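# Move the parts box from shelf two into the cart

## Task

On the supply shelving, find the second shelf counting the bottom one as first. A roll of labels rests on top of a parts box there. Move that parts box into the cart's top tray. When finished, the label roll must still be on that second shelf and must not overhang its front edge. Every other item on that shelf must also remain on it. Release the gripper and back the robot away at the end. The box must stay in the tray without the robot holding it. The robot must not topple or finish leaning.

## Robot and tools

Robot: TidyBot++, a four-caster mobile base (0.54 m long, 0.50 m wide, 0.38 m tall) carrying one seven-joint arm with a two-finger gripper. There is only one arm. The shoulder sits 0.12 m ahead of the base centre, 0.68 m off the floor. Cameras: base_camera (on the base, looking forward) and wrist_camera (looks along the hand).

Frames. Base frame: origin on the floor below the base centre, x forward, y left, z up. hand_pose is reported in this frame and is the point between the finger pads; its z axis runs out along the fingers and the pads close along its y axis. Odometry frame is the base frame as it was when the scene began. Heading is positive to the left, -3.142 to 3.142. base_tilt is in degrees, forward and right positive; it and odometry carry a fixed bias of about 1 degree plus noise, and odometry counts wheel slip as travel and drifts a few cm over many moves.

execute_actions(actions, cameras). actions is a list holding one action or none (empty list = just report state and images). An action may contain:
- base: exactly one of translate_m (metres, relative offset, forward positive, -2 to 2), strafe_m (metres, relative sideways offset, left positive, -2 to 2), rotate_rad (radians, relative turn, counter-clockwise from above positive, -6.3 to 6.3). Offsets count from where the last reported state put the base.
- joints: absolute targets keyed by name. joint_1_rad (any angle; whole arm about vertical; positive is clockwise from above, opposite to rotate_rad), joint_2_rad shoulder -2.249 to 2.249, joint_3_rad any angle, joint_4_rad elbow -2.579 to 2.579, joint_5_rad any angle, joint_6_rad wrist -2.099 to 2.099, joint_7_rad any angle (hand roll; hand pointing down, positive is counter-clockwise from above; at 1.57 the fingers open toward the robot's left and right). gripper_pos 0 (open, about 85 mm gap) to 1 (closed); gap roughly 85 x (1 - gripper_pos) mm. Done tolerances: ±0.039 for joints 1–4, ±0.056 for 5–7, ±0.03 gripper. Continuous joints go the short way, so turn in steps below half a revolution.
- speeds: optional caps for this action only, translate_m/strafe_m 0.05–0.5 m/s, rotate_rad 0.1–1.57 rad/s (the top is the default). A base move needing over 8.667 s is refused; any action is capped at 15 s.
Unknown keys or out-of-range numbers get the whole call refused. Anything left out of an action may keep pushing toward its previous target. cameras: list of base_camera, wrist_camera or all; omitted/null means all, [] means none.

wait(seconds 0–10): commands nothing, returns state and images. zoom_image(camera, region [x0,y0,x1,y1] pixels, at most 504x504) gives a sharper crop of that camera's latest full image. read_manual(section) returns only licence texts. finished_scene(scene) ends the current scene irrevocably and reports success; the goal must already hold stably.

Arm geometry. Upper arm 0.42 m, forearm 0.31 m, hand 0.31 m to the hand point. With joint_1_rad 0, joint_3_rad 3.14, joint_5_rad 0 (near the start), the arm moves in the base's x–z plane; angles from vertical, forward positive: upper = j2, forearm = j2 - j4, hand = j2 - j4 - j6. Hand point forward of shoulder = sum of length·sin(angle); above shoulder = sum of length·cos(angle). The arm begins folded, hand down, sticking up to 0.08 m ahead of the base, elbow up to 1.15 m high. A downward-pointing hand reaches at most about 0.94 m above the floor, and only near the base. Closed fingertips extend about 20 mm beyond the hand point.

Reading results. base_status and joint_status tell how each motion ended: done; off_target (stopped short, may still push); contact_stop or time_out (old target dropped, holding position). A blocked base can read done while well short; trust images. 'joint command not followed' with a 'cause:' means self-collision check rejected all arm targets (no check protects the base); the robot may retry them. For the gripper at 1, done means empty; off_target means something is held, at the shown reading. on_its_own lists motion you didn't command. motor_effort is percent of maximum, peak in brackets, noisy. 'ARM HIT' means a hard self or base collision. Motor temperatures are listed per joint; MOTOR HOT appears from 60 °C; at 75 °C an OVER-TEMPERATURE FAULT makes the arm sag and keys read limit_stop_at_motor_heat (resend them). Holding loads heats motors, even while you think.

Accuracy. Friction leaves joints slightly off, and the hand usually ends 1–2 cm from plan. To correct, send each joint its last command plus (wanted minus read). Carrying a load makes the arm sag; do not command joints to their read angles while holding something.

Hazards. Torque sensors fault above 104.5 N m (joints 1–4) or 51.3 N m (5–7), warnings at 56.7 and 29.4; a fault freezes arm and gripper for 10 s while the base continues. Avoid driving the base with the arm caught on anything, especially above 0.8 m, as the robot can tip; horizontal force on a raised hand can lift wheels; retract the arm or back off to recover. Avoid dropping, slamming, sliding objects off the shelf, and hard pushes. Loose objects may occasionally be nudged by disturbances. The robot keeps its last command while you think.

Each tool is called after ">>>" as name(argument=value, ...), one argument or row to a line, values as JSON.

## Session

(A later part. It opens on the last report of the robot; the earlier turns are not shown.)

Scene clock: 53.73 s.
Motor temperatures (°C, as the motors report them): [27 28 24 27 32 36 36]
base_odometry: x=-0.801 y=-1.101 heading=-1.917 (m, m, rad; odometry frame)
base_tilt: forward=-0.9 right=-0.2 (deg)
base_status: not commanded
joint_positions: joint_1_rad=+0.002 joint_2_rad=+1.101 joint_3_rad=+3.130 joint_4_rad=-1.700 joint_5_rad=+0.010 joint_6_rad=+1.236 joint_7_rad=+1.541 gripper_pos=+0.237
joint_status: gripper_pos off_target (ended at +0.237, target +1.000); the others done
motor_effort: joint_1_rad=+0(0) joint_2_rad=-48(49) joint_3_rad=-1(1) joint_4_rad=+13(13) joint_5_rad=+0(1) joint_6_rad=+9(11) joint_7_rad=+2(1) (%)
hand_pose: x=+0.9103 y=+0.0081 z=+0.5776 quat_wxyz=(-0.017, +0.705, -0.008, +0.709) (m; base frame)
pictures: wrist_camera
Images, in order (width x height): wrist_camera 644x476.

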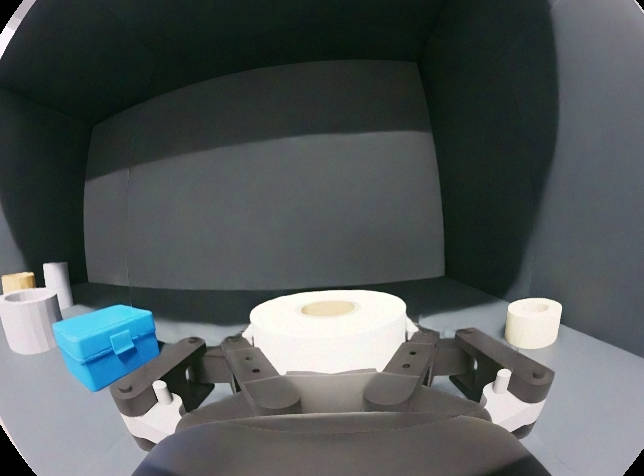

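>>> execute_actions(
  actions=[
    {"joints": {"gripper_pos": 0.0}},
  ],
  cameras=["wrist_camera"],
)

Scene clock: 54.97 s.
Motor temperatures (°C, as the motors report them): [27 28 24 27 32 36 36]
base_odometry: x=-0.801 y=-1.101 heading=-1.917 (m, m, rad; odometry frame)
base_tilt: forward=-0.8 right=-0.2 (deg)
base_status: not commanded
joint_positions: joint_1_rad=+0.002 joint_2_rad=+1.101 joint_3_rad=+3.130 joint_4_rad=-1.700 joint_5_rad=+0.010 joint_6_rad=+1.238 joint_7_rad=+1.541 gripper_pos=+0.000
joint_status: all done
motor_effort: joint_1_rad=+0(0) joint_2_rad=-46(48) joint_3_rad=-1(2) joint_4_rad=+12(12) joint_5_rad=+0(0) joint_6_rad=+10(10) joint_7_rad=+0(1) (%)
hand_pose: x=+0.9103 y=+0.0081 z=+0.5782 quat_wxyz=(-0.017, +0.704, -0.008, +0.710) (m; base frame)
pictures: wrist_camera
Images, in order (width x height): wrist_camera 644x476.

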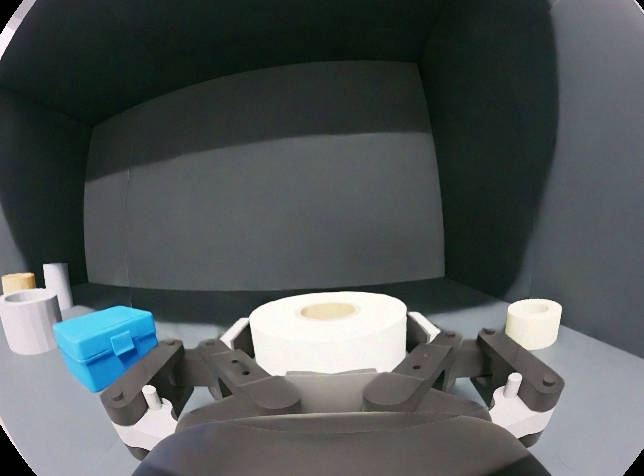

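>>> execute_actions(
  actions=[
    {"base": {"translate_m": -0.15}, "speeds": {"translate_m": 0.12}},
  ],
  cameras=["wrist_camera"],
)

Scene clock: 59.53 s.
Motor temperatures (°C, as the motors report them): [27 28 24 27 32 36 36]
base_odometry: x=-0.750 y=-0.960 heading=-1.917 (m, m, rad; odometry frame)
base_tilt: forward=-0.9 right=-0.2 (deg)
base_status: done
joint_positions: joint_1_rad=+0.002 joint_2_rad=+1.101 joint_3_rad=+3.130 joint_4_rad=-1.700 joint_5_rad=+0.010 joint_6_rad=+1.240 joint_7_rad=+1.541 gripper_pos=+0.000
joint_status: not commanded
motor_effort: joint_1_rad=+0(2) joint_2_rad=-46(47) joint_3_rad=-1(2) joint_4_rad=+12(12) joint_5_rad=+0(0) joint_6_rad=+9(9) joint_7_rad=+1(1) (%)
hand_pose: x=+0.9104 y=+0.0081 z=+0.5788 quat_wxyz=(-0.017, +0.704, -0.008, +0.710) (m; base frame)
pictures: wrist_camera
Images, in order (width x height): wrist_camera 644x476.

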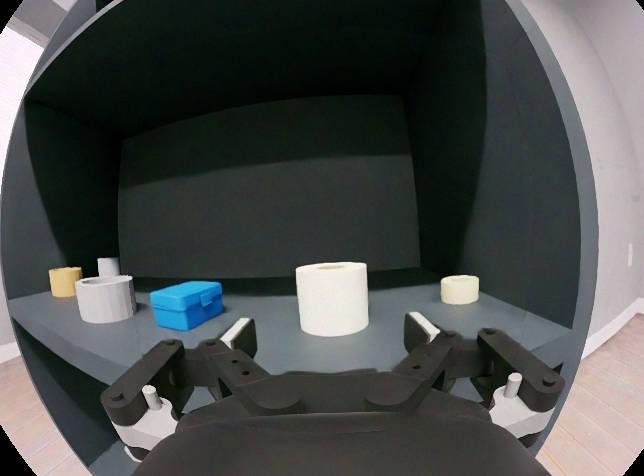

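>>> execute_actions(
  actions=[
    {"base": {"strafe_m": 0.183}, "joints": {"joint_1_rad": 0.0, "joint_2_rad": 0.88, "joint_3_rad": 3.14, "joint_4_rad": -1.686, "joint_5_rad": 0.0, "joint_6_rad": 0.58, "joint_7_rad": 1.57, "gripper_pos": 0.0}, "speeds": {"strafe_m": 0.15}},
  ],
  cameras=["wrist_camera"],
)

Scene clock: 62.10 s.
Motor temperatures (°C, as the motors report them): [27 28 24 27 32 36 36]
base_odometry: x=-0.578 y=-1.022 heading=-1.917 (m, m, rad; odometry frame)
base_tilt: forward=-0.9 right=-0.2 (deg)
base_status: done
joint_positions: joint_1_rad=-0.002 joint_2_rad=+0.884 joint_3_rad=+3.130 joint_4_rad=-1.700 joint_5_rad=+0.010 joint_6_rad=+0.613 joint_7_rad=+1.541 gripper_pos=+0.000
joint_status: all done
motor_effort: joint_1_rad=+0(4) joint_2_rad=-44(48) joint_3_rad=-1(3) joint_4_rad=+14(14) joint_5_rad=-1(1) joint_6_rad=+8(9) joint_7_rad=+1(1) (%)
hand_pose: x=+0.8973 y=+0.0119 z=+0.5610 quat_wxyz=(-0.015, +0.833, -0.006, +0.552) (m; base frame)
pictures: wrist_camera
Images, in order (width x height): wrist_camera 644x476.

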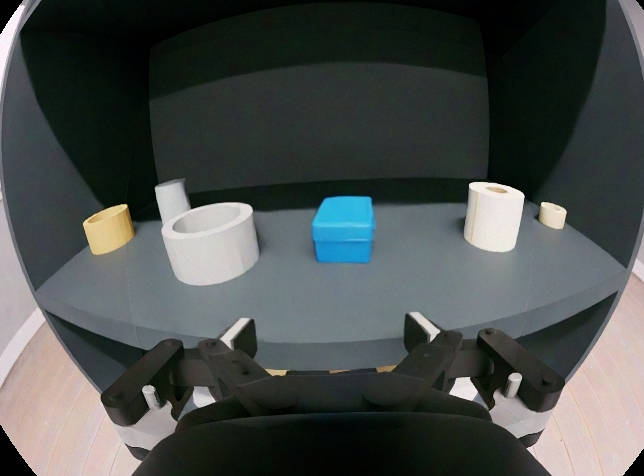

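>>> execute_actions(
  actions=[
    {"base": {"strafe_m": -0.013}, "joints": {"joint_1_rad": 0.0, "joint_2_rad": 0.869, "joint_3_rad": 3.14, "joint_4_rad": -1.686, "joint_5_rad": 0.0, "joint_6_rad": 0.569, "joint_7_rad": 1.57, "gripper_pos": 0.0}, "speeds": {"strafe_m": 0.05}},
  ],
  cameras=["wrist_camera"],
)

Scene clock: 64.07 s.
Motor temperatures (°C, as the motors report them): [27 28 24 27 32 36 36]
base_odometry: x=-0.590 y=-1.017 heading=-1.917 (m, m, rad; odometry frame)
base_tilt: forward=-0.9 right=-0.2 (deg)
base_status: done
joint_positions: joint_1_rad=+0.001 joint_2_rad=+0.880 joint_3_rad=+3.130 joint_4_rad=-1.700 joint_5_rad=+0.010 joint_6_rad=+0.606 joint_7_rad=+1.541 gripper_pos=+0.000
joint_status: all done
motor_effort: joint_1_rad=+0(5) joint_2_rad=-43(46) joint_3_rad=-1(2) joint_4_rad=+14(15) joint_5_rad=+0(1) joint_6_rad=+8(10) joint_7_rad=+1(1) (%)
hand_pose: x=+0.8970 y=+0.0095 z=+0.5621 quat_wxyz=(-0.014, +0.834, -0.007, +0.551) (m; base frame)
pictures: wrist_camera
Images, in order (width x height): wrist_camera 644x476.

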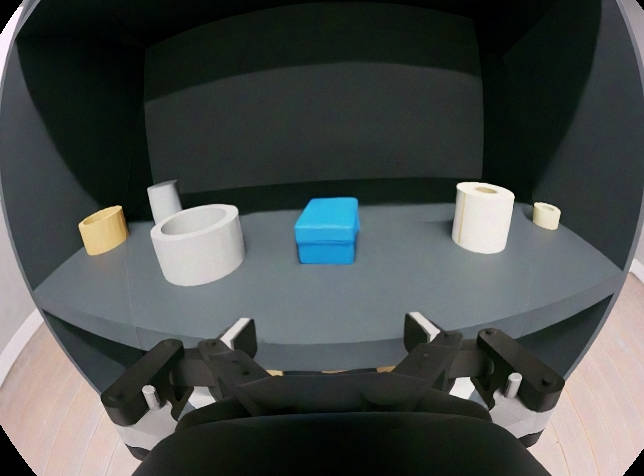

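>>> execute_actions(
  actions=[
    {"joints": {"joint_1_rad": 0.0, "joint_2_rad": 0.862, "joint_3_rad": 3.14, "joint_4_rad": -1.686, "joint_5_rad": 0.0, "joint_6_rad": 0.565, "joint_7_rad": 1.57, "gripper_pos": 0.0}},
  ],
  cameras=["wrist_camera"],
)

Scene clock: 64.83 s.
Motor temperatures (°C, as the motors report them): [27 28 24 27 32 36 36]
base_odometry: x=-0.590 y=-1.017 heading=-1.917 (m, m, rad; odometry frame)
base_tilt: forward=-0.9 right=-0.2 (deg)
base_status: not commanded
joint_positions: joint_1_rad=+0.001 joint_2_rad=+0.877 joint_3_rad=+3.130 joint_4_rad=-1.700 joint_5_rad=+0.010 joint_6_rad=+0.603 joint_7_rad=+1.541 gripper_pos=+0.000
joint_status: all done
motor_effort: joint_1_rad=+0(0) joint_2_rad=-44(45) joint_3_rad=-1(1) joint_4_rad=+15(15) joint_5_rad=+0(0) joint_6_rad=+8(8) joint_7_rad=+1(0) (%)
hand_pose: x=+0.8969 y=+0.0095 z=+0.5633 quat_wxyz=(-0.014, +0.834, -0.007, +0.551) (m; base frame)
pictures: wrist_camera
Images, in order (width x height): wrist_camera 644x476.

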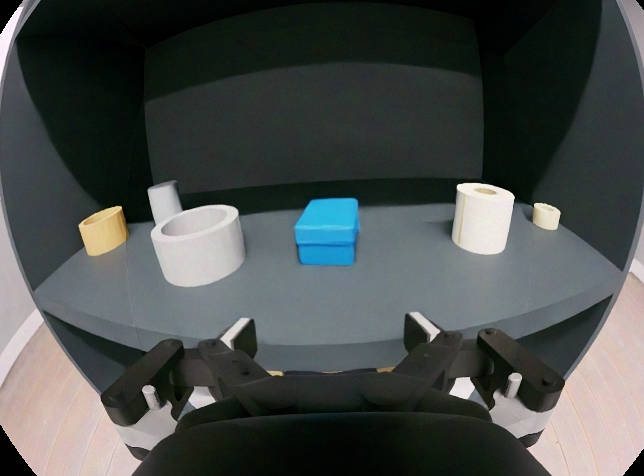

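>>> execute_actions(
  actions=[
    {"joints": {"joint_1_rad": 0.0, "joint_2_rad": 0.858, "joint_3_rad": 3.14, "joint_4_rad": -1.686, "joint_5_rad": 0.0, "joint_6_rad": 0.565, "joint_7_rad": 1.57, "gripper_pos": 0.0}},
  ],
  cameras=["wrist_camera"],
)

Scene clock: 65.43 s.
Motor temperatures (°C, as the motors report them): [27 28 24 27 32 36 36]
base_odometry: x=-0.590 y=-1.017 heading=-1.917 (m, m, rad; odometry frame)
base_tilt: forward=-0.9 right=-0.2 (deg)
base_status: not commanded
joint_positions: joint_1_rad=+0.001 joint_2_rad=+0.875 joint_3_rad=+3.130 joint_4_rad=-1.700 joint_5_rad=+0.010 joint_6_rad=+0.602 joint_7_rad=+1.541 gripper_pos=+0.000
joint_status: all done
motor_effort: joint_1_rad=+0(0) joint_2_rad=-44(45) joint_3_rad=-1(1) joint_4_rad=+14(14) joint_5_rad=+0(0) joint_6_rad=+8(9) joint_7_rad=+1(2) (%)
hand_pose: x=+0.8971 y=+0.0095 z=+0.5648 quat_wxyz=(-0.014, +0.834, -0.007, +0.552) (m; base frame)
pictures: wrist_camera
Images, in order (width x height): wrist_camera 644x476.

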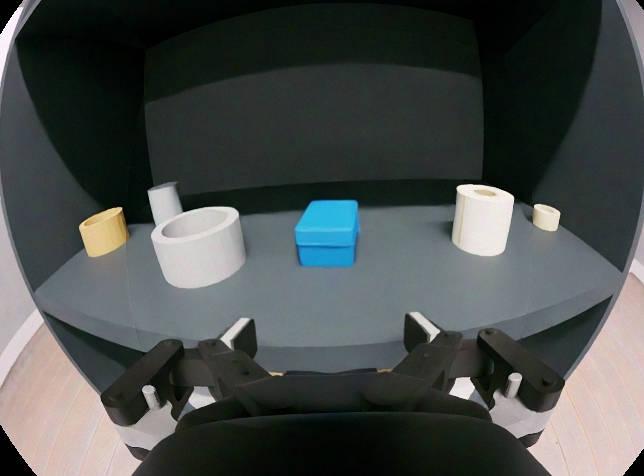

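>>> execute_actions(
  actions=[
    {"base": {"translate_m": 0.04}, "speeds": {"translate_m": 0.05}},
  ],
  cameras=["wrist_camera"],
)

Scene clock: 66.93 s.
Motor temperatures (°C, as the motors report them): [27 28 24 27 32 36 36]
base_odometry: x=-0.604 y=-1.055 heading=-1.917 (m, m, rad; odometry frame)
base_tilt: forward=-0.8 right=-0.2 (deg)
base_status: done
joint_positions: joint_1_rad=+0.001 joint_2_rad=+0.873 joint_3_rad=+3.130 joint_4_rad=-1.700 joint_5_rad=+0.010 joint_6_rad=+0.601 joint_7_rad=+1.541 gripper_pos=+0.000
joint_status: not commanded
motor_effort: joint_1_rad=+0(1) joint_2_rad=-44(46) joint_3_rad=-2(2) joint_4_rad=+15(16) joint_5_rad=+0(0) joint_6_rad=+9(9) joint_7_rad=+0(1) (%)
hand_pose: x=+0.8972 y=+0.0095 z=+0.5658 quat_wxyz=(-0.014, +0.834, -0.007, +0.552) (m; base frame)
pictures: wrist_camera
Images, in order (width x height): wrist_camera 644x476.

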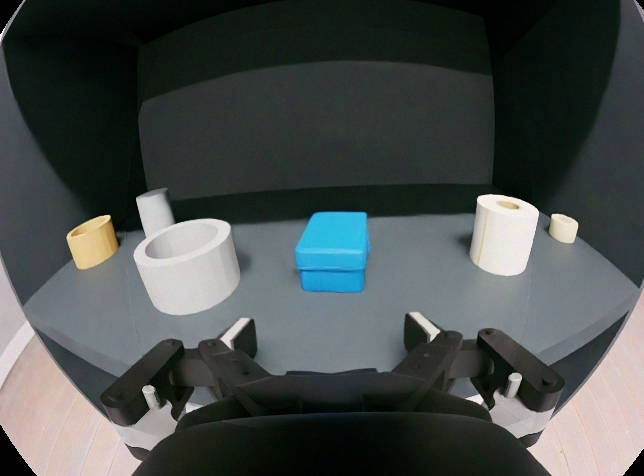

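>>> execute_actions(
  actions=[
    {"base": {"translate_m": 0.06}, "speeds": {"translate_m": 0.05}},
  ],
  cameras=["wrist_camera"],
)

Scene clock: 68.70 s.
Motor temperatures (°C, as the motors report them): [27 28 24 27 32 36 36]
base_odometry: x=-0.624 y=-1.112 heading=-1.916 (m, m, rad; odometry frame)
base_tilt: forward=-0.9 right=-0.2 (deg)
base_status: done
joint_positions: joint_1_rad=+0.001 joint_2_rad=+0.872 joint_3_rad=+3.130 joint_4_rad=-1.700 joint_5_rad=+0.010 joint_6_rad=+0.601 joint_7_rad=+1.541 gripper_pos=+0.000
joint_status: not commanded
motor_effort: joint_1_rad=+0(3) joint_2_rad=-44(45) joint_3_rad=-1(2) joint_4_rad=+14(16) joint_5_rad=+0(0) joint_6_rad=+9(9) joint_7_rad=+0(0) (%)
hand_pose: x=+0.8973 y=+0.0095 z=+0.5664 quat_wxyz=(-0.014, +0.834, -0.007, +0.552) (m; base frame)
pictures: wrist_camera
Images, in order (width x height): wrist_camera 644x476.

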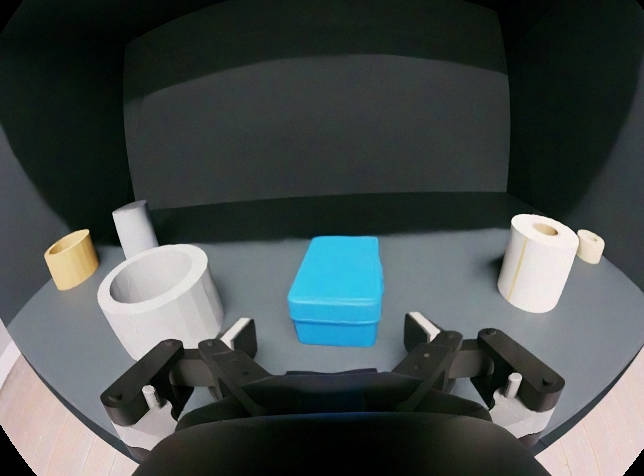

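>>> execute_actions(
  actions=[
    {"base": {"translate_m": 0.045}, "speeds": {"translate_m": 0.05}},
  ],
  cameras=["wrist_camera"],
)

Scene clock: 70.23 s.
Motor temperatures (°C, as the motors report them): [27 28 24 27 32 36 36]
base_odometry: x=-0.639 y=-1.154 heading=-1.916 (m, m, rad; odometry frame)
base_tilt: forward=-0.9 right=-0.2 (deg)
base_status: done
joint_positions: joint_1_rad=+0.001 joint_2_rad=+0.872 joint_3_rad=+3.130 joint_4_rad=-1.700 joint_5_rad=+0.010 joint_6_rad=+0.600 joint_7_rad=+1.541 gripper_pos=+0.000
joint_status: not commanded
motor_effort: joint_1_rad=+0(4) joint_2_rad=-43(45) joint_3_rad=-1(3) joint_4_rad=+15(16) joint_5_rad=+0(1) joint_6_rad=+8(9) joint_7_rad=+1(1) (%)
hand_pose: x=+0.8973 y=+0.0095 z=+0.5668 quat_wxyz=(-0.014, +0.833, -0.007, +0.552) (m; base frame)
pictures: wrist_camera
Images, in order (width x height): wrist_camera 644x476.

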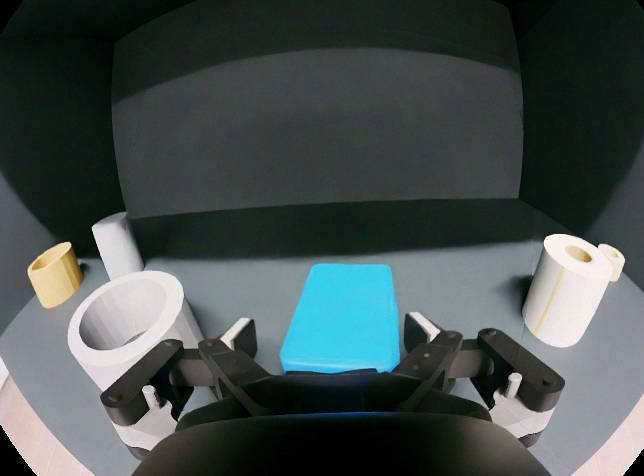

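>>> execute_actions(
  actions=[
    {"base": {"translate_m": 0.02}, "speeds": {"translate_m": 0.05}},
  ],
  cameras=["wrist_camera"],
)

Scene clock: 71.40 s.
Motor temperatures (°C, as the motors report them): [27 28 24 27 32 36 36]
base_odometry: x=-0.646 y=-1.173 heading=-1.916 (m, m, rad; odometry frame)
base_tilt: forward=-0.9 right=-0.2 (deg)
base_status: done
joint_positions: joint_1_rad=+0.001 joint_2_rad=+0.871 joint_3_rad=+3.130 joint_4_rad=-1.700 joint_5_rad=+0.010 joint_6_rad=+0.600 joint_7_rad=+1.541 gripper_pos=+0.000
joint_status: not commanded
motor_effort: joint_1_rad=+0(4) joint_2_rad=-44(46) joint_3_rad=-1(3) joint_4_rad=+14(16) joint_5_rad=+0(1) joint_6_rad=+9(9) joint_7_rad=+0(1) (%)
hand_pose: x=+0.8974 y=+0.0095 z=+0.5672 quat_wxyz=(-0.014, +0.833, -0.007, +0.552) (m; base frame)
pictures: wrist_camera
Images, in order (width x height): wrist_camera 644x476.

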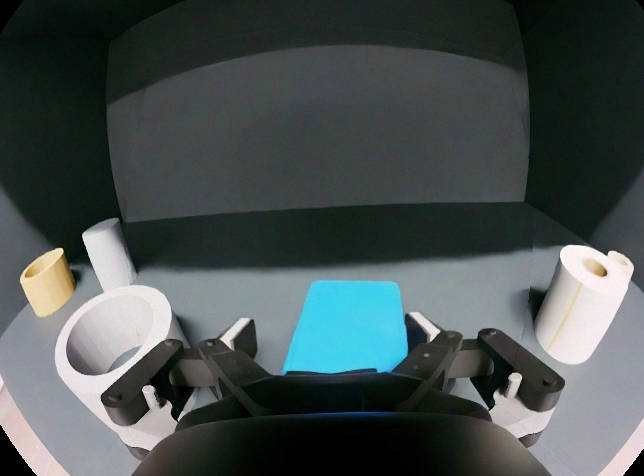

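>>> execute_actions(
  actions=[
    {"joints": {"gripper_pos": 1.0}},
  ],
  cameras=["wrist_camera"],
)

Scene clock: 72.60 s.
Motor temperatures (°C, as the motors report them): [27 28 24 27 32 36 36]
base_odometry: x=-0.646 y=-1.173 heading=-1.916 (m, m, rad; odometry frame)
base_tilt: forward=-0.9 right=-0.2 (deg)
base_status: not commanded
joint_positions: joint_1_rad=+0.001 joint_2_rad=+0.870 joint_3_rad=+3.130 joint_4_rad=-1.700 joint_5_rad=+0.010 joint_6_rad=+0.599 joint_7_rad=+1.541 gripper_pos=+0.373
joint_status: gripper_pos off_target (ended at +0.373, target +1.000)
motor_effort: joint_1_rad=+0(1) joint_2_rad=-45(45) joint_3_rad=-2(2) joint_4_rad=+16(15) joint_5_rad=+0(0) joint_6_rad=+9(10) joint_7_rad=+1(1) (%)
hand_pose: x=+0.8974 y=+0.0095 z=+0.5681 quat_wxyz=(-0.014, +0.833, -0.007, +0.553) (m; base frame)
pictures: wrist_camera
Images, in order (width x height): wrist_camera 644x476.

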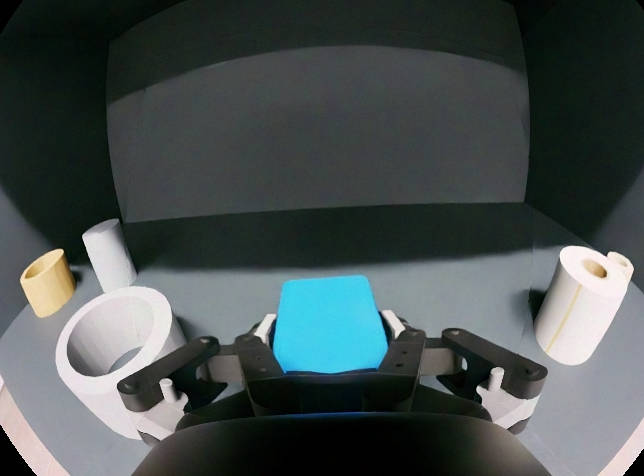

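>>> execute_actions(
  actions=[
    {"joints": {"joint_1_rad": 0.0, "joint_2_rad": 0.773, "joint_3_rad": 3.14, "joint_4_rad": -1.686, "joint_5_rad": 0.0, "joint_6_rad": 0.480, "joint_7_rad": 1.57, "gripper_pos": 1.0}},
  ],
  cameras=["wrist_camera"],
)

Scene clock: 73.97 s.
Motor temperatures (°C, as the motors report them): [27 28 24 27 32 36 36]
base_odometry: x=-0.646 y=-1.173 heading=-1.916 (m, m, rad; odometry frame)
base_tilt: forward=-0.9 right=-0.2 (deg)
base_status: not commanded
joint_positions: joint_1_rad=+0.001 joint_2_rad=+0.781 joint_3_rad=+3.130 joint_4_rad=-1.700 joint_5_rad=+0.010 joint_6_rad=+0.514 joint_7_rad=+1.541 gripper_pos=+0.373
joint_status: gripper_pos off_target (ended at +0.373, target +1.000); the others done
motor_effort: joint_1_rad=+0(0) joint_2_rad=-44(47) joint_3_rad=-1(2) joint_4_rad=+16(16) joint_5_rad=+0(0) joint_6_rad=+9(10) joint_7_rad=+0(2) (%)
hand_pose: x=+0.8953 y=+0.0095 z=+0.6128 quat_wxyz=(-0.013, +0.832, -0.006, +0.554) (m; base frame)
pictures: wrist_camera
Images, in order (width x height): wrist_camera 644x476.

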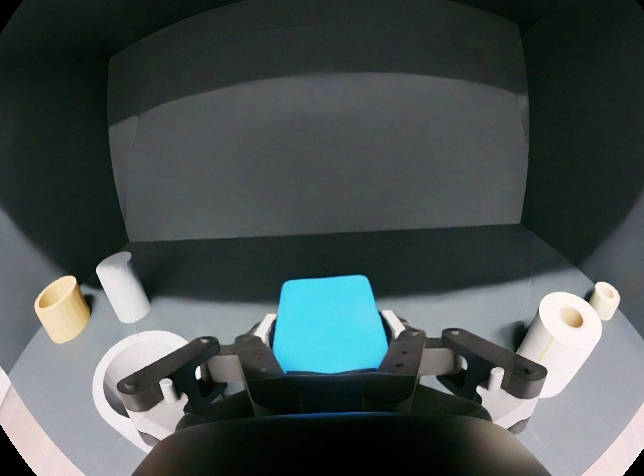

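>>> execute_actions(
  actions=[
    {"base": {"translate_m": -0.35}, "speeds": {"translate_m": 0.2}},
  ],
  cameras=["wrist_camera"],
)

Scene clock: 76.67 s.
Motor temperatures (°C, as the motors report them): [27 28 24 27 32 36 36]
base_odometry: x=-0.527 y=-0.844 heading=-1.915 (m, m, rad; odometry frame)
base_tilt: forward=-0.9 right=-0.2 (deg)
base_status: done
joint_positions: joint_1_rad=+0.001 joint_2_rad=+0.780 joint_3_rad=+3.130 joint_4_rad=-1.699 joint_5_rad=+0.010 joint_6_rad=+0.511 joint_7_rad=+1.541 gripper_pos=+0.373
joint_status: not commanded
motor_effort: joint_1_rad=+0(4) joint_2_rad=-44(47) joint_3_rad=-2(3) joint_4_rad=+16(17) joint_5_rad=+0(1) joint_6_rad=+9(10) joint_7_rad=+1(1) (%)
hand_pose: x=+0.8950 y=+0.0094 z=+0.6124 quat_wxyz=(-0.013, +0.833, -0.007, +0.553) (m; base frame)
pictures: wrist_camera
Images, in order (width x height): wrist_camera 644x476.

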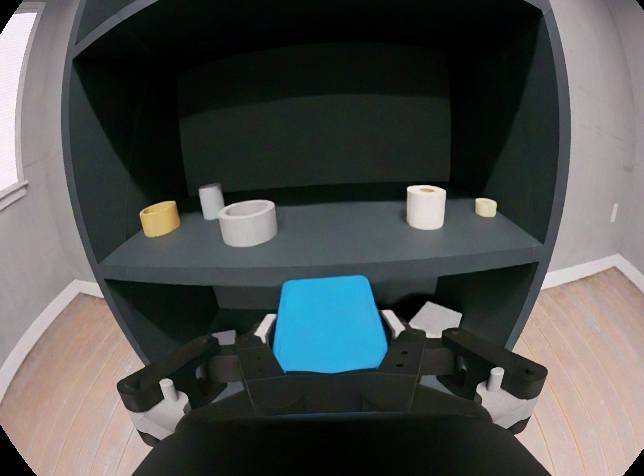

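>>> execute_actions(
  actions=[
    {"base": {"rotate_rad": -1.571}, "joints": {"joint_1_rad": 0.0, "joint_2_rad": -0.22, "joint_3_rad": 3.14, "joint_4_rad": -2.185, "joint_5_rad": 0.0, "joint_6_rad": 0.0, "joint_7_rad": 1.57, "gripper_pos": 1.0}},
  ],
)

Scene clock: 80.33 s.
Motor temperatures (°C, as the motors report them): [27 28 24 27 32 36 36]
base_odometry: x=-0.527 y=-0.844 heading=+2.797 (m, m, rad; odometry frame)
base_tilt: forward=-0.9 right=-0.2 (deg)
base_status: done
joint_positions: joint_1_rad=+0.013 joint_2_rad=-0.208 joint_3_rad=+3.147 joint_4_rad=-2.165 joint_5_rad=+0.010 joint_6_rad=+0.033 joint_7_rad=+1.541 gripper_pos=+0.373
joint_status: gripper_pos off_target (ended at +0.373, target +1.000); the others done
motor_effort: joint_1_rad=+0(6) joint_2_rad=-14(46) joint_3_rad=+1(6) joint_4_rad=+22(22) joint_5_rad=+0(1) joint_6_rad=+9(9) joint_7_rad=+1(1) (%)
hand_pose: x=+0.6153 y=-0.0079 z=+0.8675 quat_wxyz=(-0.001, +0.820, -0.016, +0.572) (m; base frame)
pictures: base_camera, wrist_camera
Images, in order (width x height): base_camera 644x364, wrist_camera 644x476.

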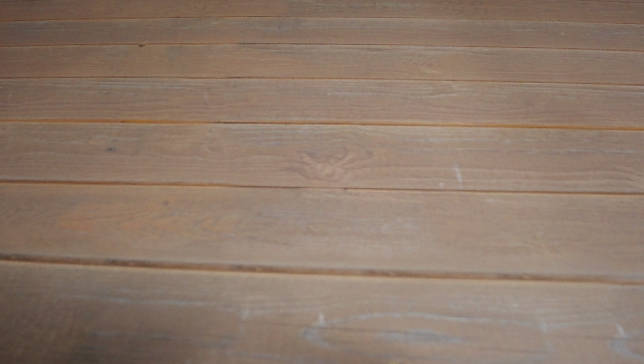

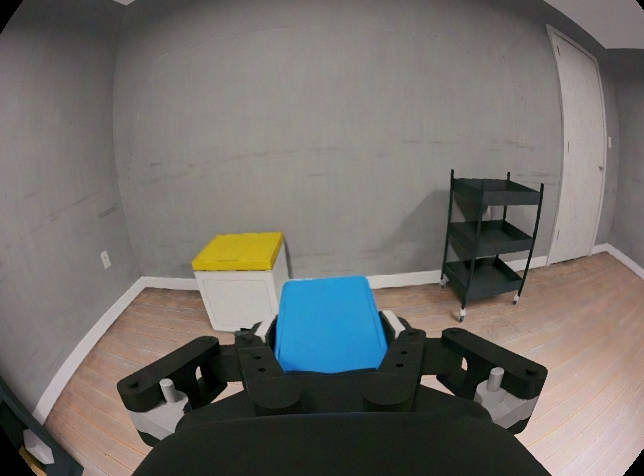

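>>> execute_actions(
  actions=[
    {"base": {"strafe_m": -0.9}},
  ],
)

Scene clock: 84.17 s.
Motor temperatures (°C, as the motors report them): [27 28 24 27 32 36 36]
base_odometry: x=-0.222 y=+0.003 heading=+2.796 (m, m, rad; odometry frame)
base_tilt: forward=-0.9 right=-0.2 (deg)
base_status: done
joint_positions: joint_1_rad=+0.010 joint_2_rad=-0.208 joint_3_rad=+3.147 joint_4_rad=-2.165 joint_5_rad=+0.010 joint_6_rad=+0.033 joint_7_rad=+1.541 gripper_pos=+0.373
joint_status: not commanded
motor_effort: joint_1_rad=+0(2) joint_2_rad=-13(14) joint_3_rad=-1(2) joint_4_rad=+22(22) joint_5_rad=+0(0) joint_6_rad=+9(10) joint_7_rad=+1(1) (%)
hand_pose: x=+0.6153 y=-0.0062 z=+0.8675 quat_wxyz=(-0.002, +0.820, -0.014, +0.572) (m; base frame)
pictures: base_camera, wrist_camera
Images, in order (width x height): base_camera 644x364, wrist_camera 644x476.

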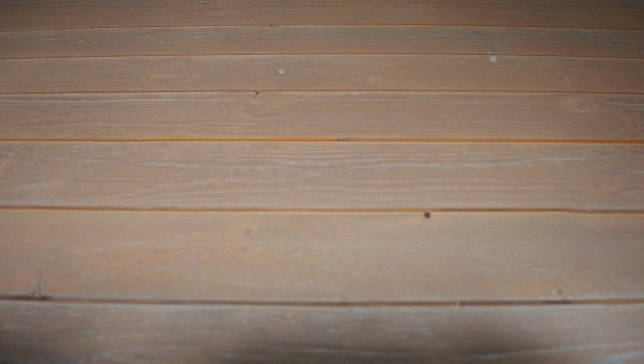

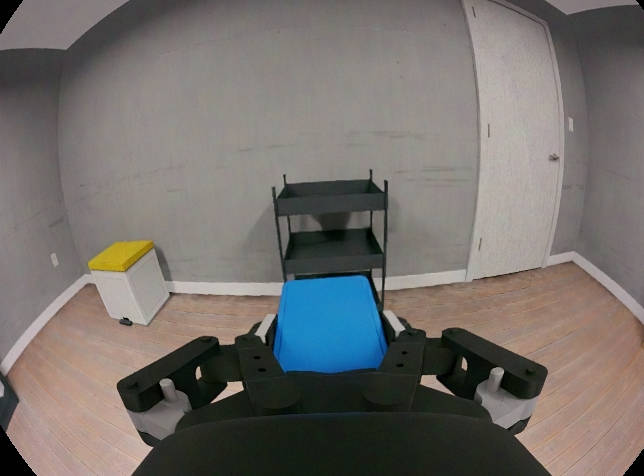

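>>> execute_actions(
  actions=[
    {"base": {"translate_m": 0.75}},
  ],
)

Scene clock: 87.23 s.
Motor temperatures (°C, as the motors report them): [27 28 24 27 32 36 36]
base_odometry: x=-0.928 y=+0.257 heading=+2.796 (m, m, rad; odometry frame)
base_tilt: forward=-0.9 right=-0.2 (deg)
base_status: done
joint_positions: joint_1_rad=+0.010 joint_2_rad=-0.212 joint_3_rad=+3.147 joint_4_rad=-2.167 joint_5_rad=+0.010 joint_6_rad=+0.030 joint_7_rad=+1.541 gripper_pos=+0.373
joint_status: not commanded
motor_effort: joint_1_rad=+0(1) joint_2_rad=-13(17) joint_3_rad=-1(1) joint_4_rad=+22(23) joint_5_rad=+0(0) joint_6_rad=+9(10) joint_7_rad=+1(1) (%)
hand_pose: x=+0.6140 y=-0.0062 z=+0.8671 quat_wxyz=(-0.002, +0.821, -0.014, +0.571) (m; base frame)
pictures: base_camera, wrist_camera
Images, in order (width x height): base_camera 644x364, wrist_camera 644x476.

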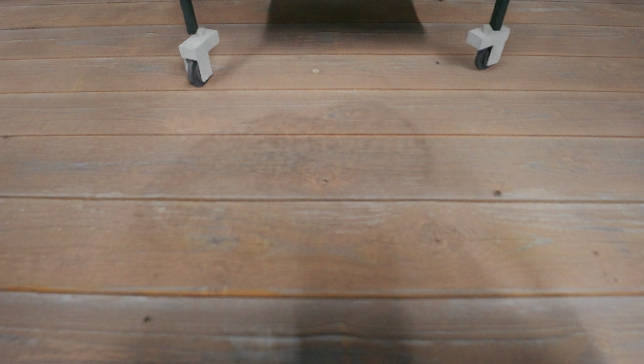

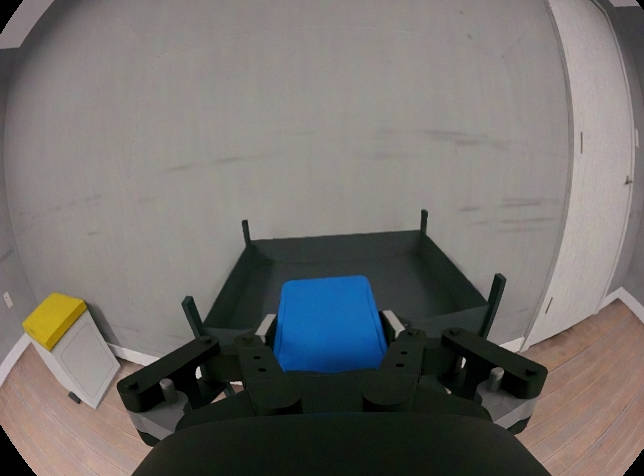

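>>> execute_actions(
  actions=[
    {"base": {"translate_m": 0.27}, "speeds": {"translate_m": 0.2}},
  ],
)

Scene clock: 91.80 s.
Motor temperatures (°C, as the motors report them): [27 28 24 27 32 36 36]
base_odometry: x=-1.182 y=+0.349 heading=+2.796 (m, m, rad; odometry frame)
base_tilt: forward=-0.9 right=-0.2 (deg)
base_status: done
joint_positions: joint_1_rad=+0.010 joint_2_rad=-0.214 joint_3_rad=+3.147 joint_4_rad=-2.168 joint_5_rad=+0.010 joint_6_rad=+0.030 joint_7_rad=+1.541 gripper_pos=+0.373
joint_status: not commanded
motor_effort: joint_1_rad=+0(1) joint_2_rad=-13(16) joint_3_rad=+0(2) joint_4_rad=+22(22) joint_5_rad=+0(0) joint_6_rad=+10(9) joint_7_rad=+1(1) (%)
hand_pose: x=+0.6134 y=-0.0062 z=+0.8679 quat_wxyz=(-0.002, +0.820, -0.014, +0.572) (m; base frame)
pictures: base_camera, wrist_camera
Images, in order (width x height): base_camera 644x364, wrist_camera 644x476.

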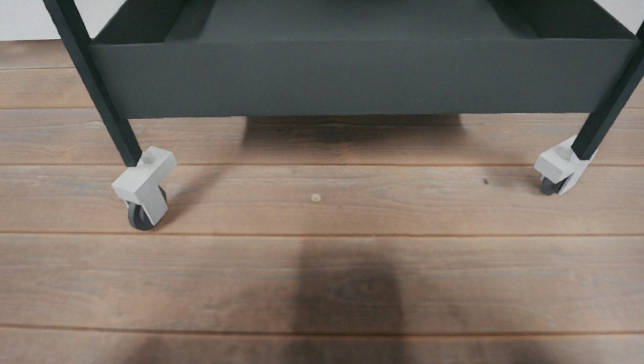

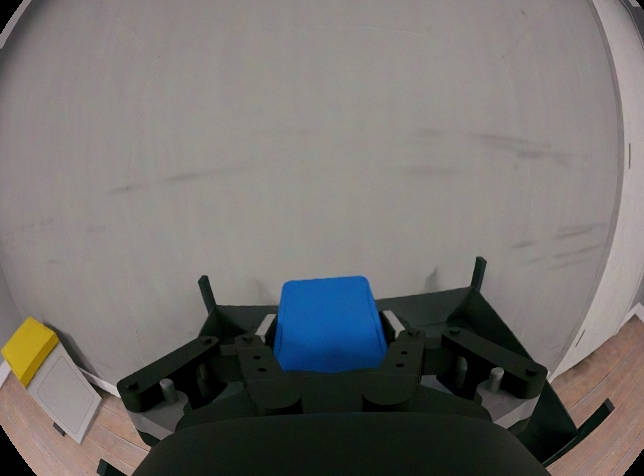

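>>> execute_actions(
  actions=[
    {"joints": {"joint_1_rad": 0.0, "joint_2_rad": 0.2575, "joint_3_rad": 3.14, "joint_4_rad": -1.9787, "joint_5_rad": 0.0, "joint_6_rad": 0.2162, "joint_7_rad": 1.57, "gripper_pos": 1.0}},
  ],
  cameras=["wrist_camera"],
)

Scene clock: 93.83 s.
Motor temperatures (°C, as the motors report them): [27 28 24 27 32 36 36]
base_odometry: x=-1.182 y=+0.349 heading=+2.796 (m, m, rad; odometry frame)
base_tilt: forward=-0.9 right=-0.2 (deg)
base_status: not commanded
joint_positions: joint_1_rad=+0.010 joint_2_rad=+0.256 joint_3_rad=+3.147 joint_4_rad=-2.008 joint_5_rad=+0.010 joint_6_rad=+0.175 joint_7_rad=+1.541 gripper_pos=+0.373
joint_status: gripper_pos off_target (ended at +0.373, target +1.000); the others done
motor_effort: joint_1_rad=+0(0) joint_2_rad=-29(30) joint_3_rad=-1(1) joint_4_rad=+18(21) joint_5_rad=+0(0) joint_6_rad=+9(9) joint_7_rad=+1(0) (%)
hand_pose: x=+0.7379 y=-0.0074 z=+0.7341 quat_wxyz=(-0.001, +0.864, -0.014, +0.503) (m; base frame)
pictures: wrist_camera
Images, in order (width x height): wrist_camera 644x476.

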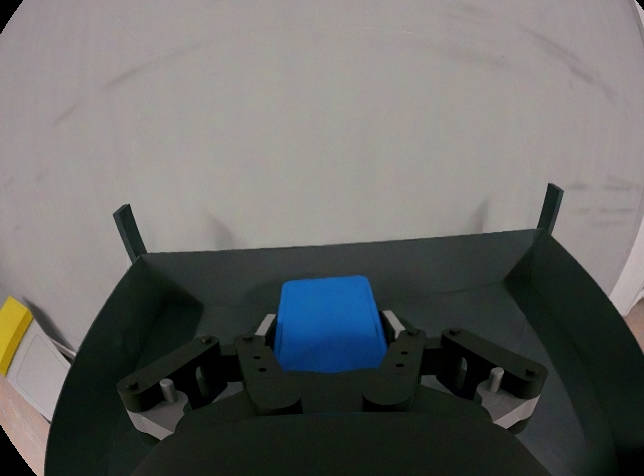

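>>> zoom_image(
  camera="wrist_camera",
  region=[40, 180, 344, 400],
)

Region (40, 180, 344, 400) of wrist_camera's 644x476 image, scaled by 1.658; it fills the top 365 rows of this view, and the rest is white.

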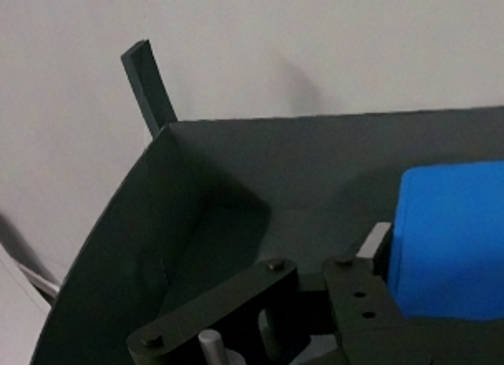

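>>> execute_actions(
  actions=[
    {"joints": {"joint_1_rad": 0.0, "joint_2_rad": 0.3055, "joint_3_rad": 3.14, "joint_4_rad": -2.002, "joint_5_rad": 0.0, "joint_6_rad": 0.2962, "joint_7_rad": 1.57, "gripper_pos": 1.0}},
  ],
  cameras=["wrist_camera"],
)

Scene clock: 95.90 s.
Motor temperatures (°C, as the motors report them): [27 28 24 27 32 36 36]
base_odometry: x=-1.182 y=+0.349 heading=+2.796 (m, m, rad; odometry frame)
base_tilt: forward=-0.9 right=-0.2 (deg)
base_status: not commanded
joint_positions: joint_1_rad=+0.010 joint_2_rad=+0.298 joint_3_rad=+3.147 joint_4_rad=-2.008 joint_5_rad=+0.010 joint_6_rad=+0.259 joint_7_rad=+1.541 gripper_pos=+0.373
joint_status: gripper_pos off_target (ended at +0.373, target +1.000); the others done
motor_effort: joint_1_rad=+0(0) joint_2_rad=-29(31) joint_3_rad=+0(1) joint_4_rad=+18(19) joint_5_rad=+0(0) joint_6_rad=+9(9) joint_7_rad=+1(1) (%)
hand_pose: x=+0.7525 y=-0.0073 z=+0.7305 quat_wxyz=(-0.002, +0.854, -0.014, +0.521) (m; base frame)
pictures: wrist_camera
Images, in order (width x height): wrist_camera 644x476.

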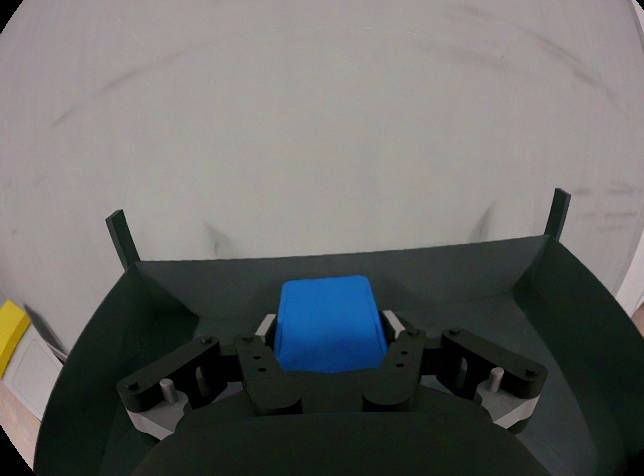

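>>> execute_actions(
  actions=[
    {"joints": {"joint_1_rad": 0.0, "joint_2_rad": 0.353, "joint_3_rad": 3.14, "joint_4_rad": -2.036, "joint_5_rad": 0.0, "joint_6_rad": 0.372, "joint_7_rad": 1.57, "gripper_pos": 1.0}},
  ],
  cameras=["wrist_camera"],
)

Scene clock: 97.20 s.
Motor temperatures (°C, as the motors report them): [27 28 24 27 32 36 36]
base_odometry: x=-1.182 y=+0.349 heading=+2.796 (m, m, rad; odometry frame)
base_tilt: forward=-0.9 right=-0.2 (deg)
base_status: not commanded
joint_positions: joint_1_rad=+0.010 joint_2_rad=+0.347 joint_3_rad=+3.147 joint_4_rad=-2.020 joint_5_rad=+0.010 joint_6_rad=+0.334 joint_7_rad=+1.541 gripper_pos=+0.373
joint_status: gripper_pos off_target (ended at +0.373, target +1.000); the others done
motor_effort: joint_1_rad=+0(1) joint_2_rad=-30(32) joint_3_rad=-1(1) joint_4_rad=+17(19) joint_5_rad=+0(0) joint_6_rad=+9(10) joint_7_rad=+1(1) (%)
hand_pose: x=+0.7606 y=-0.0072 z=+0.7140 quat_wxyz=(-0.002, +0.850, -0.014, +0.526) (m; base frame)
pictures: wrist_camera
Images, in order (width x height): wrist_camera 644x476.

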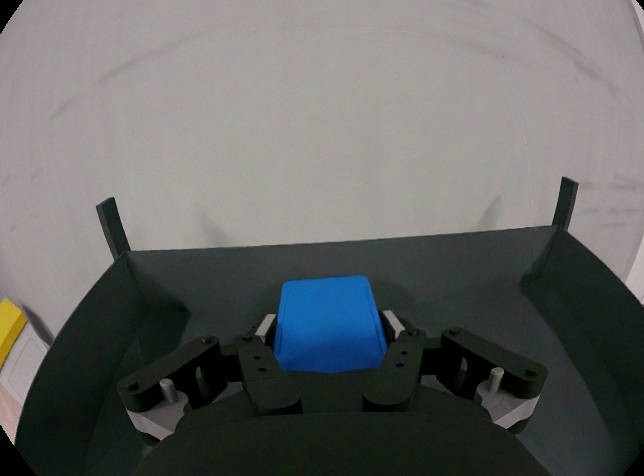

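>>> execute_actions(
  actions=[
    {"joints": {"joint_1_rad": 0.0, "joint_2_rad": 0.381, "joint_3_rad": 3.14, "joint_4_rad": -2.061, "joint_5_rad": 0.0, "joint_6_rad": 0.418, "joint_7_rad": 1.57, "gripper_pos": 1.0}},
  ],
  cameras=["wrist_camera"],
)

Scene clock: 98.37 s.
Motor temperatures (°C, as the motors report them): [27 28 24 27 32 36 36]
base_odometry: x=-1.182 y=+0.349 heading=+2.796 (m, m, rad; odometry frame)
base_tilt: forward=-0.9 right=-0.2 (deg)
base_status: not commanded
joint_positions: joint_1_rad=+0.010 joint_2_rad=+0.373 joint_3_rad=+3.147 joint_4_rad=-2.042 joint_5_rad=+0.010 joint_6_rad=+0.380 joint_7_rad=+1.541 gripper_pos=+0.373
joint_status: gripper_pos off_target (ended at +0.373, target +1.000); the others done
motor_effort: joint_1_rad=+0(0) joint_2_rad=-31(32) joint_3_rad=-1(1) joint_4_rad=+18(17) joint_5_rad=+0(0) joint_6_rad=+9(10) joint_7_rad=+1(1) (%)
hand_pose: x=+0.7594 y=-0.0070 z=+0.6992 quat_wxyz=(-0.002, +0.851, -0.014, +0.525) (m; base frame)
pictures: wrist_camera
Images, in order (width x height): wrist_camera 644x476.

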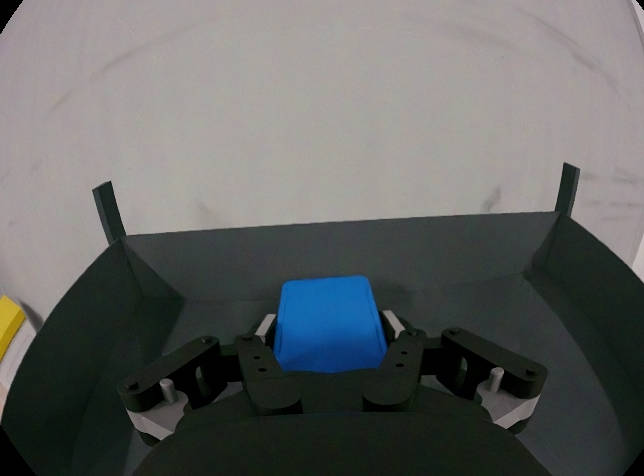

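>>> execute_actions(
  actions=[
    {"joints": {"joint_1_rad": 0.0, "joint_2_rad": 0.417, "joint_3_rad": 3.14, "joint_4_rad": -2.078, "joint_5_rad": 0.0, "joint_6_rad": 0.466, "joint_7_rad": 1.57, "gripper_pos": 1.0}},
  ],
  cameras=["wrist_camera"],
)

Scene clock: 99.37 s.
Motor temperatures (°C, as the motors report them): [27 28 24 27 32 36 36]
base_odometry: x=-1.182 y=+0.349 heading=+2.796 (m, m, rad; odometry frame)
base_tilt: forward=-0.9 right=-0.2 (deg)
base_status: not commanded
joint_positions: joint_1_rad=+0.010 joint_2_rad=+0.395 joint_3_rad=+3.147 joint_4_rad=-2.051 joint_5_rad=+0.010 joint_6_rad=+0.437 joint_7_rad=+1.541 gripper_pos=+0.373
joint_status: gripper_pos off_target (ended at +0.373, target +1.000); the others done
motor_effort: joint_1_rad=+0(0) joint_2_rad=-30(31) joint_3_rad=-1(1) joint_4_rad=+15(17) joint_5_rad=+0(0) joint_6_rad=+7(8) joint_7_rad=+1(1) (%)
hand_pose: x=+0.7642 y=-0.0069 z=+0.6965 quat_wxyz=(-0.002, +0.844, -0.013, +0.536) (m; base frame)
pictures: wrist_camera
Images, in order (width x height): wrist_camera 644x476.

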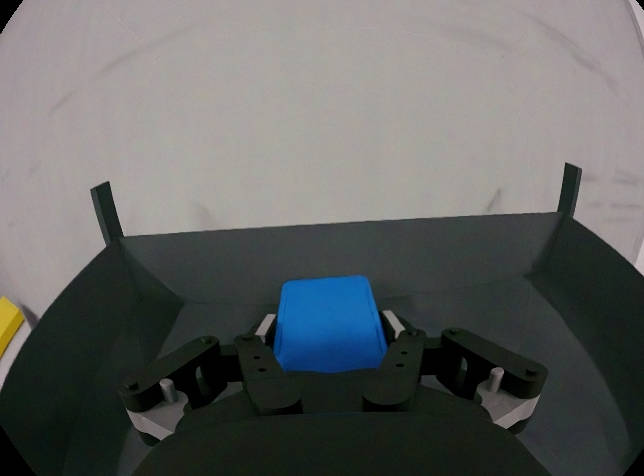

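>>> execute_actions(
  actions=[
    {"joints": {"gripper_pos": 0.0}},
  ],
  cameras=["wrist_camera"],
)

Scene clock: 101.10 s.
Motor temperatures (°C, as the motors report them): [27 28 24 27 32 36 36]
base_odometry: x=-1.182 y=+0.349 heading=+2.796 (m, m, rad; odometry frame)
base_tilt: forward=-0.9 right=-0.2 (deg)
base_status: not commanded
joint_positions: joint_1_rad=+0.010 joint_2_rad=+0.401 joint_3_rad=+3.147 joint_4_rad=-2.054 joint_5_rad=+0.010 joint_6_rad=+0.437 joint_7_rad=+1.541 gripper_pos=+0.000
joint_status: all done
motor_effort: joint_1_rad=+0(0) joint_2_rad=-31(32) joint_3_rad=-1(1) joint_4_rad=+16(16) joint_5_rad=+0(0) joint_6_rad=+8(8) joint_7_rad=+0(1) (%)
hand_pose: x=+0.7631 y=-0.0069 z=+0.6914 quat_wxyz=(-0.002, +0.846, -0.013, +0.533) (m; base frame)
pictures: wrist_camera
Images, in order (width x height): wrist_camera 644x476.

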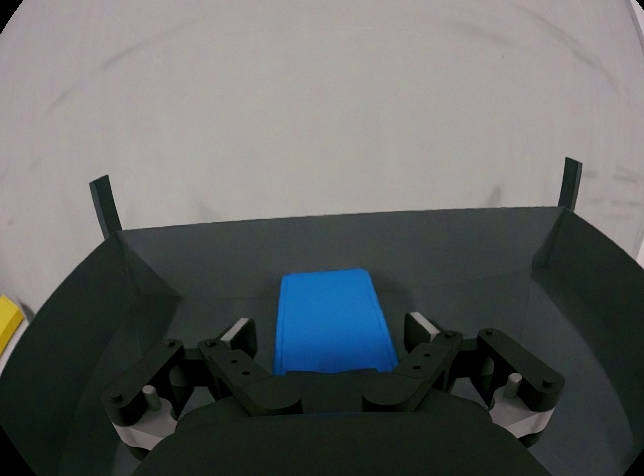

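>>> execute_actions(
  actions=[
    {"joints": {"joint_1_rad": 0.0, "joint_2_rad": -0.22, "joint_3_rad": 3.14, "joint_4_rad": -2.185, "joint_5_rad": 0.0, "joint_6_rad": 0.0, "joint_7_rad": 1.57, "gripper_pos": 0.0}},
  ],
  cameras=["wrist_camera"],
)

Scene clock: 103.40 s.
Motor temperatures (°C, as the motors report them): [27 28 24 27 32 36 36]
base_odometry: x=-1.182 y=+0.349 heading=+2.796 (m, m, rad; odometry frame)
base_tilt: forward=-0.9 right=-0.2 (deg)
base_status: not commanded
joint_positions: joint_1_rad=+0.010 joint_2_rad=-0.211 joint_3_rad=+3.147 joint_4_rad=-2.160 joint_5_rad=+0.010 joint_6_rad=+0.036 joint_7_rad=+1.541 gripper_pos=+0.000
joint_status: all done
motor_effort: joint_1_rad=+0(1) joint_2_rad=-13(33) joint_3_rad=-1(1) joint_4_rad=+21(22) joint_5_rad=+0(0) joint_6_rad=+9(9) joint_7_rad=+1(1) (%)
hand_pose: x=+0.6163 y=-0.0063 z=+0.8730 quat_wxyz=(-0.002, +0.817, -0.014, +0.577) (m; base frame)
pictures: wrist_camera
Images, in order (width x height): wrist_camera 644x476.

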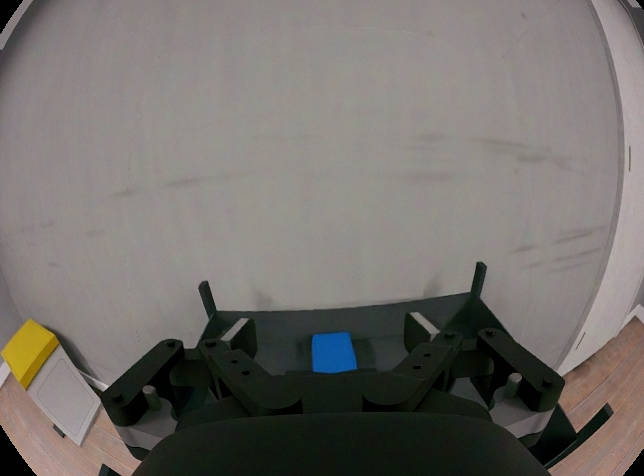

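>>> execute_actions(
  actions=[
    {"base": {"translate_m": -0.5}},
  ],
)

Scene clock: 105.97 s.
Motor temperatures (°C, as the motors report them): [27 28 24 27 32 36 36]
base_odometry: x=-0.711 y=+0.180 heading=+2.796 (m, m, rad; odometry frame)
base_tilt: forward=-0.9 right=-0.2 (deg)
base_status: done
joint_positions: joint_1_rad=+0.008 joint_2_rad=-0.220 joint_3_rad=+3.147 joint_4_rad=-2.165 joint_5_rad=+0.010 joint_6_rad=+0.034 joint_7_rad=+1.541 gripper_pos=+0.000
joint_status: not commanded
motor_effort: joint_1_rad=+0(2) joint_2_rad=-13(17) joint_3_rad=-1(3) joint_4_rad=+22(22) joint_5_rad=+0(0) joint_6_rad=+9(9) joint_7_rad=+1(0) (%)
hand_pose: x=+0.6132 y=-0.0054 z=+0.8739 quat_wxyz=(-0.002, +0.816, -0.014, +0.577) (m; base frame)
pictures: base_camera, wrist_camera
Images, in order (width x height): base_camera 644x364, wrist_camera 644x476.

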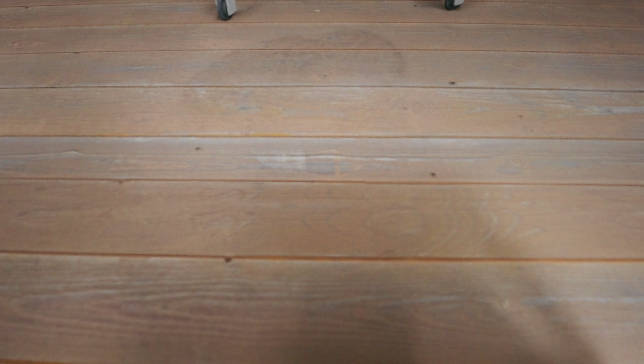

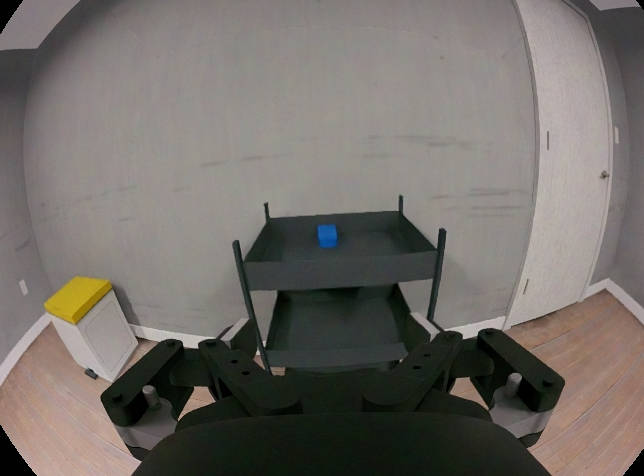

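>>> execute_actions(
  actions=[
    {"base": {"rotate_rad": 1.83}, "joints": {"joint_6_rad": 0.25}},
  ],
  cameras=["wrist_camera"],
)

Scene clock: 108.90 s.
Motor temperatures (°C, as the motors report them): [27 28 24 27 32 36 36]
base_odometry: x=-0.711 y=+0.180 heading=-1.657 (m, m, rad; odometry frame)
base_tilt: forward=-0.9 right=-0.2 (deg)
base_status: done
joint_positions: joint_1_rad=+0.006 joint_2_rad=-0.221 joint_3_rad=+3.147 joint_4_rad=-2.171 joint_5_rad=+0.010 joint_6_rad=+0.231 joint_7_rad=+1.541 gripper_pos=+0.000
joint_status: all done
motor_effort: joint_1_rad=+0(2) joint_2_rad=-13(15) joint_3_rad=+1(3) joint_4_rad=+21(24) joint_5_rad=+0(0) joint_6_rad=+9(10) joint_7_rad=+0(1) (%)
hand_pose: x=+0.6269 y=-0.0038 z=+0.9300 quat_wxyz=(-0.004, +0.757, -0.011, +0.653) (m; base frame)
pictures: wrist_camera
Images, in order (width x height): wrist_camera 644x476.

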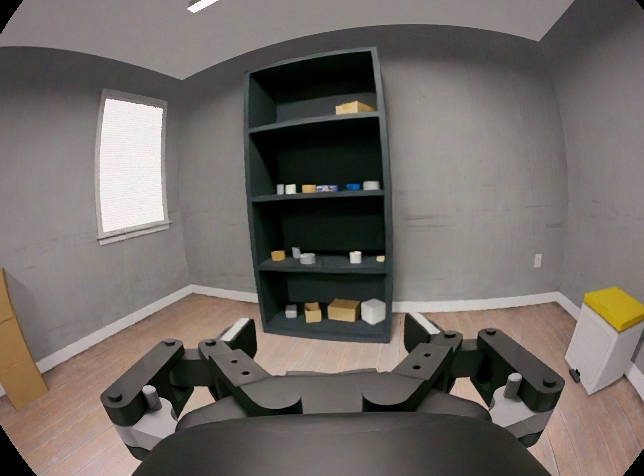

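>>> zoom_image(
  camera="wrist_camera",
  region=[240, 225, 400, 285],
)

Region (240, 225, 400, 285) of wrist_camera's 644x476 image, scaled by 3.150; it fills the top 189 rows of this view, and the rest is white.

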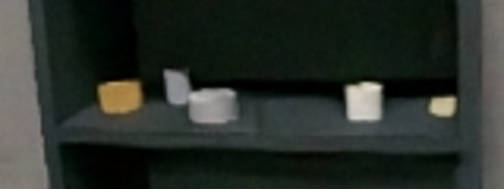

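>>> finished_scene(
  scene=1,
)

The scene is finished: the task was done.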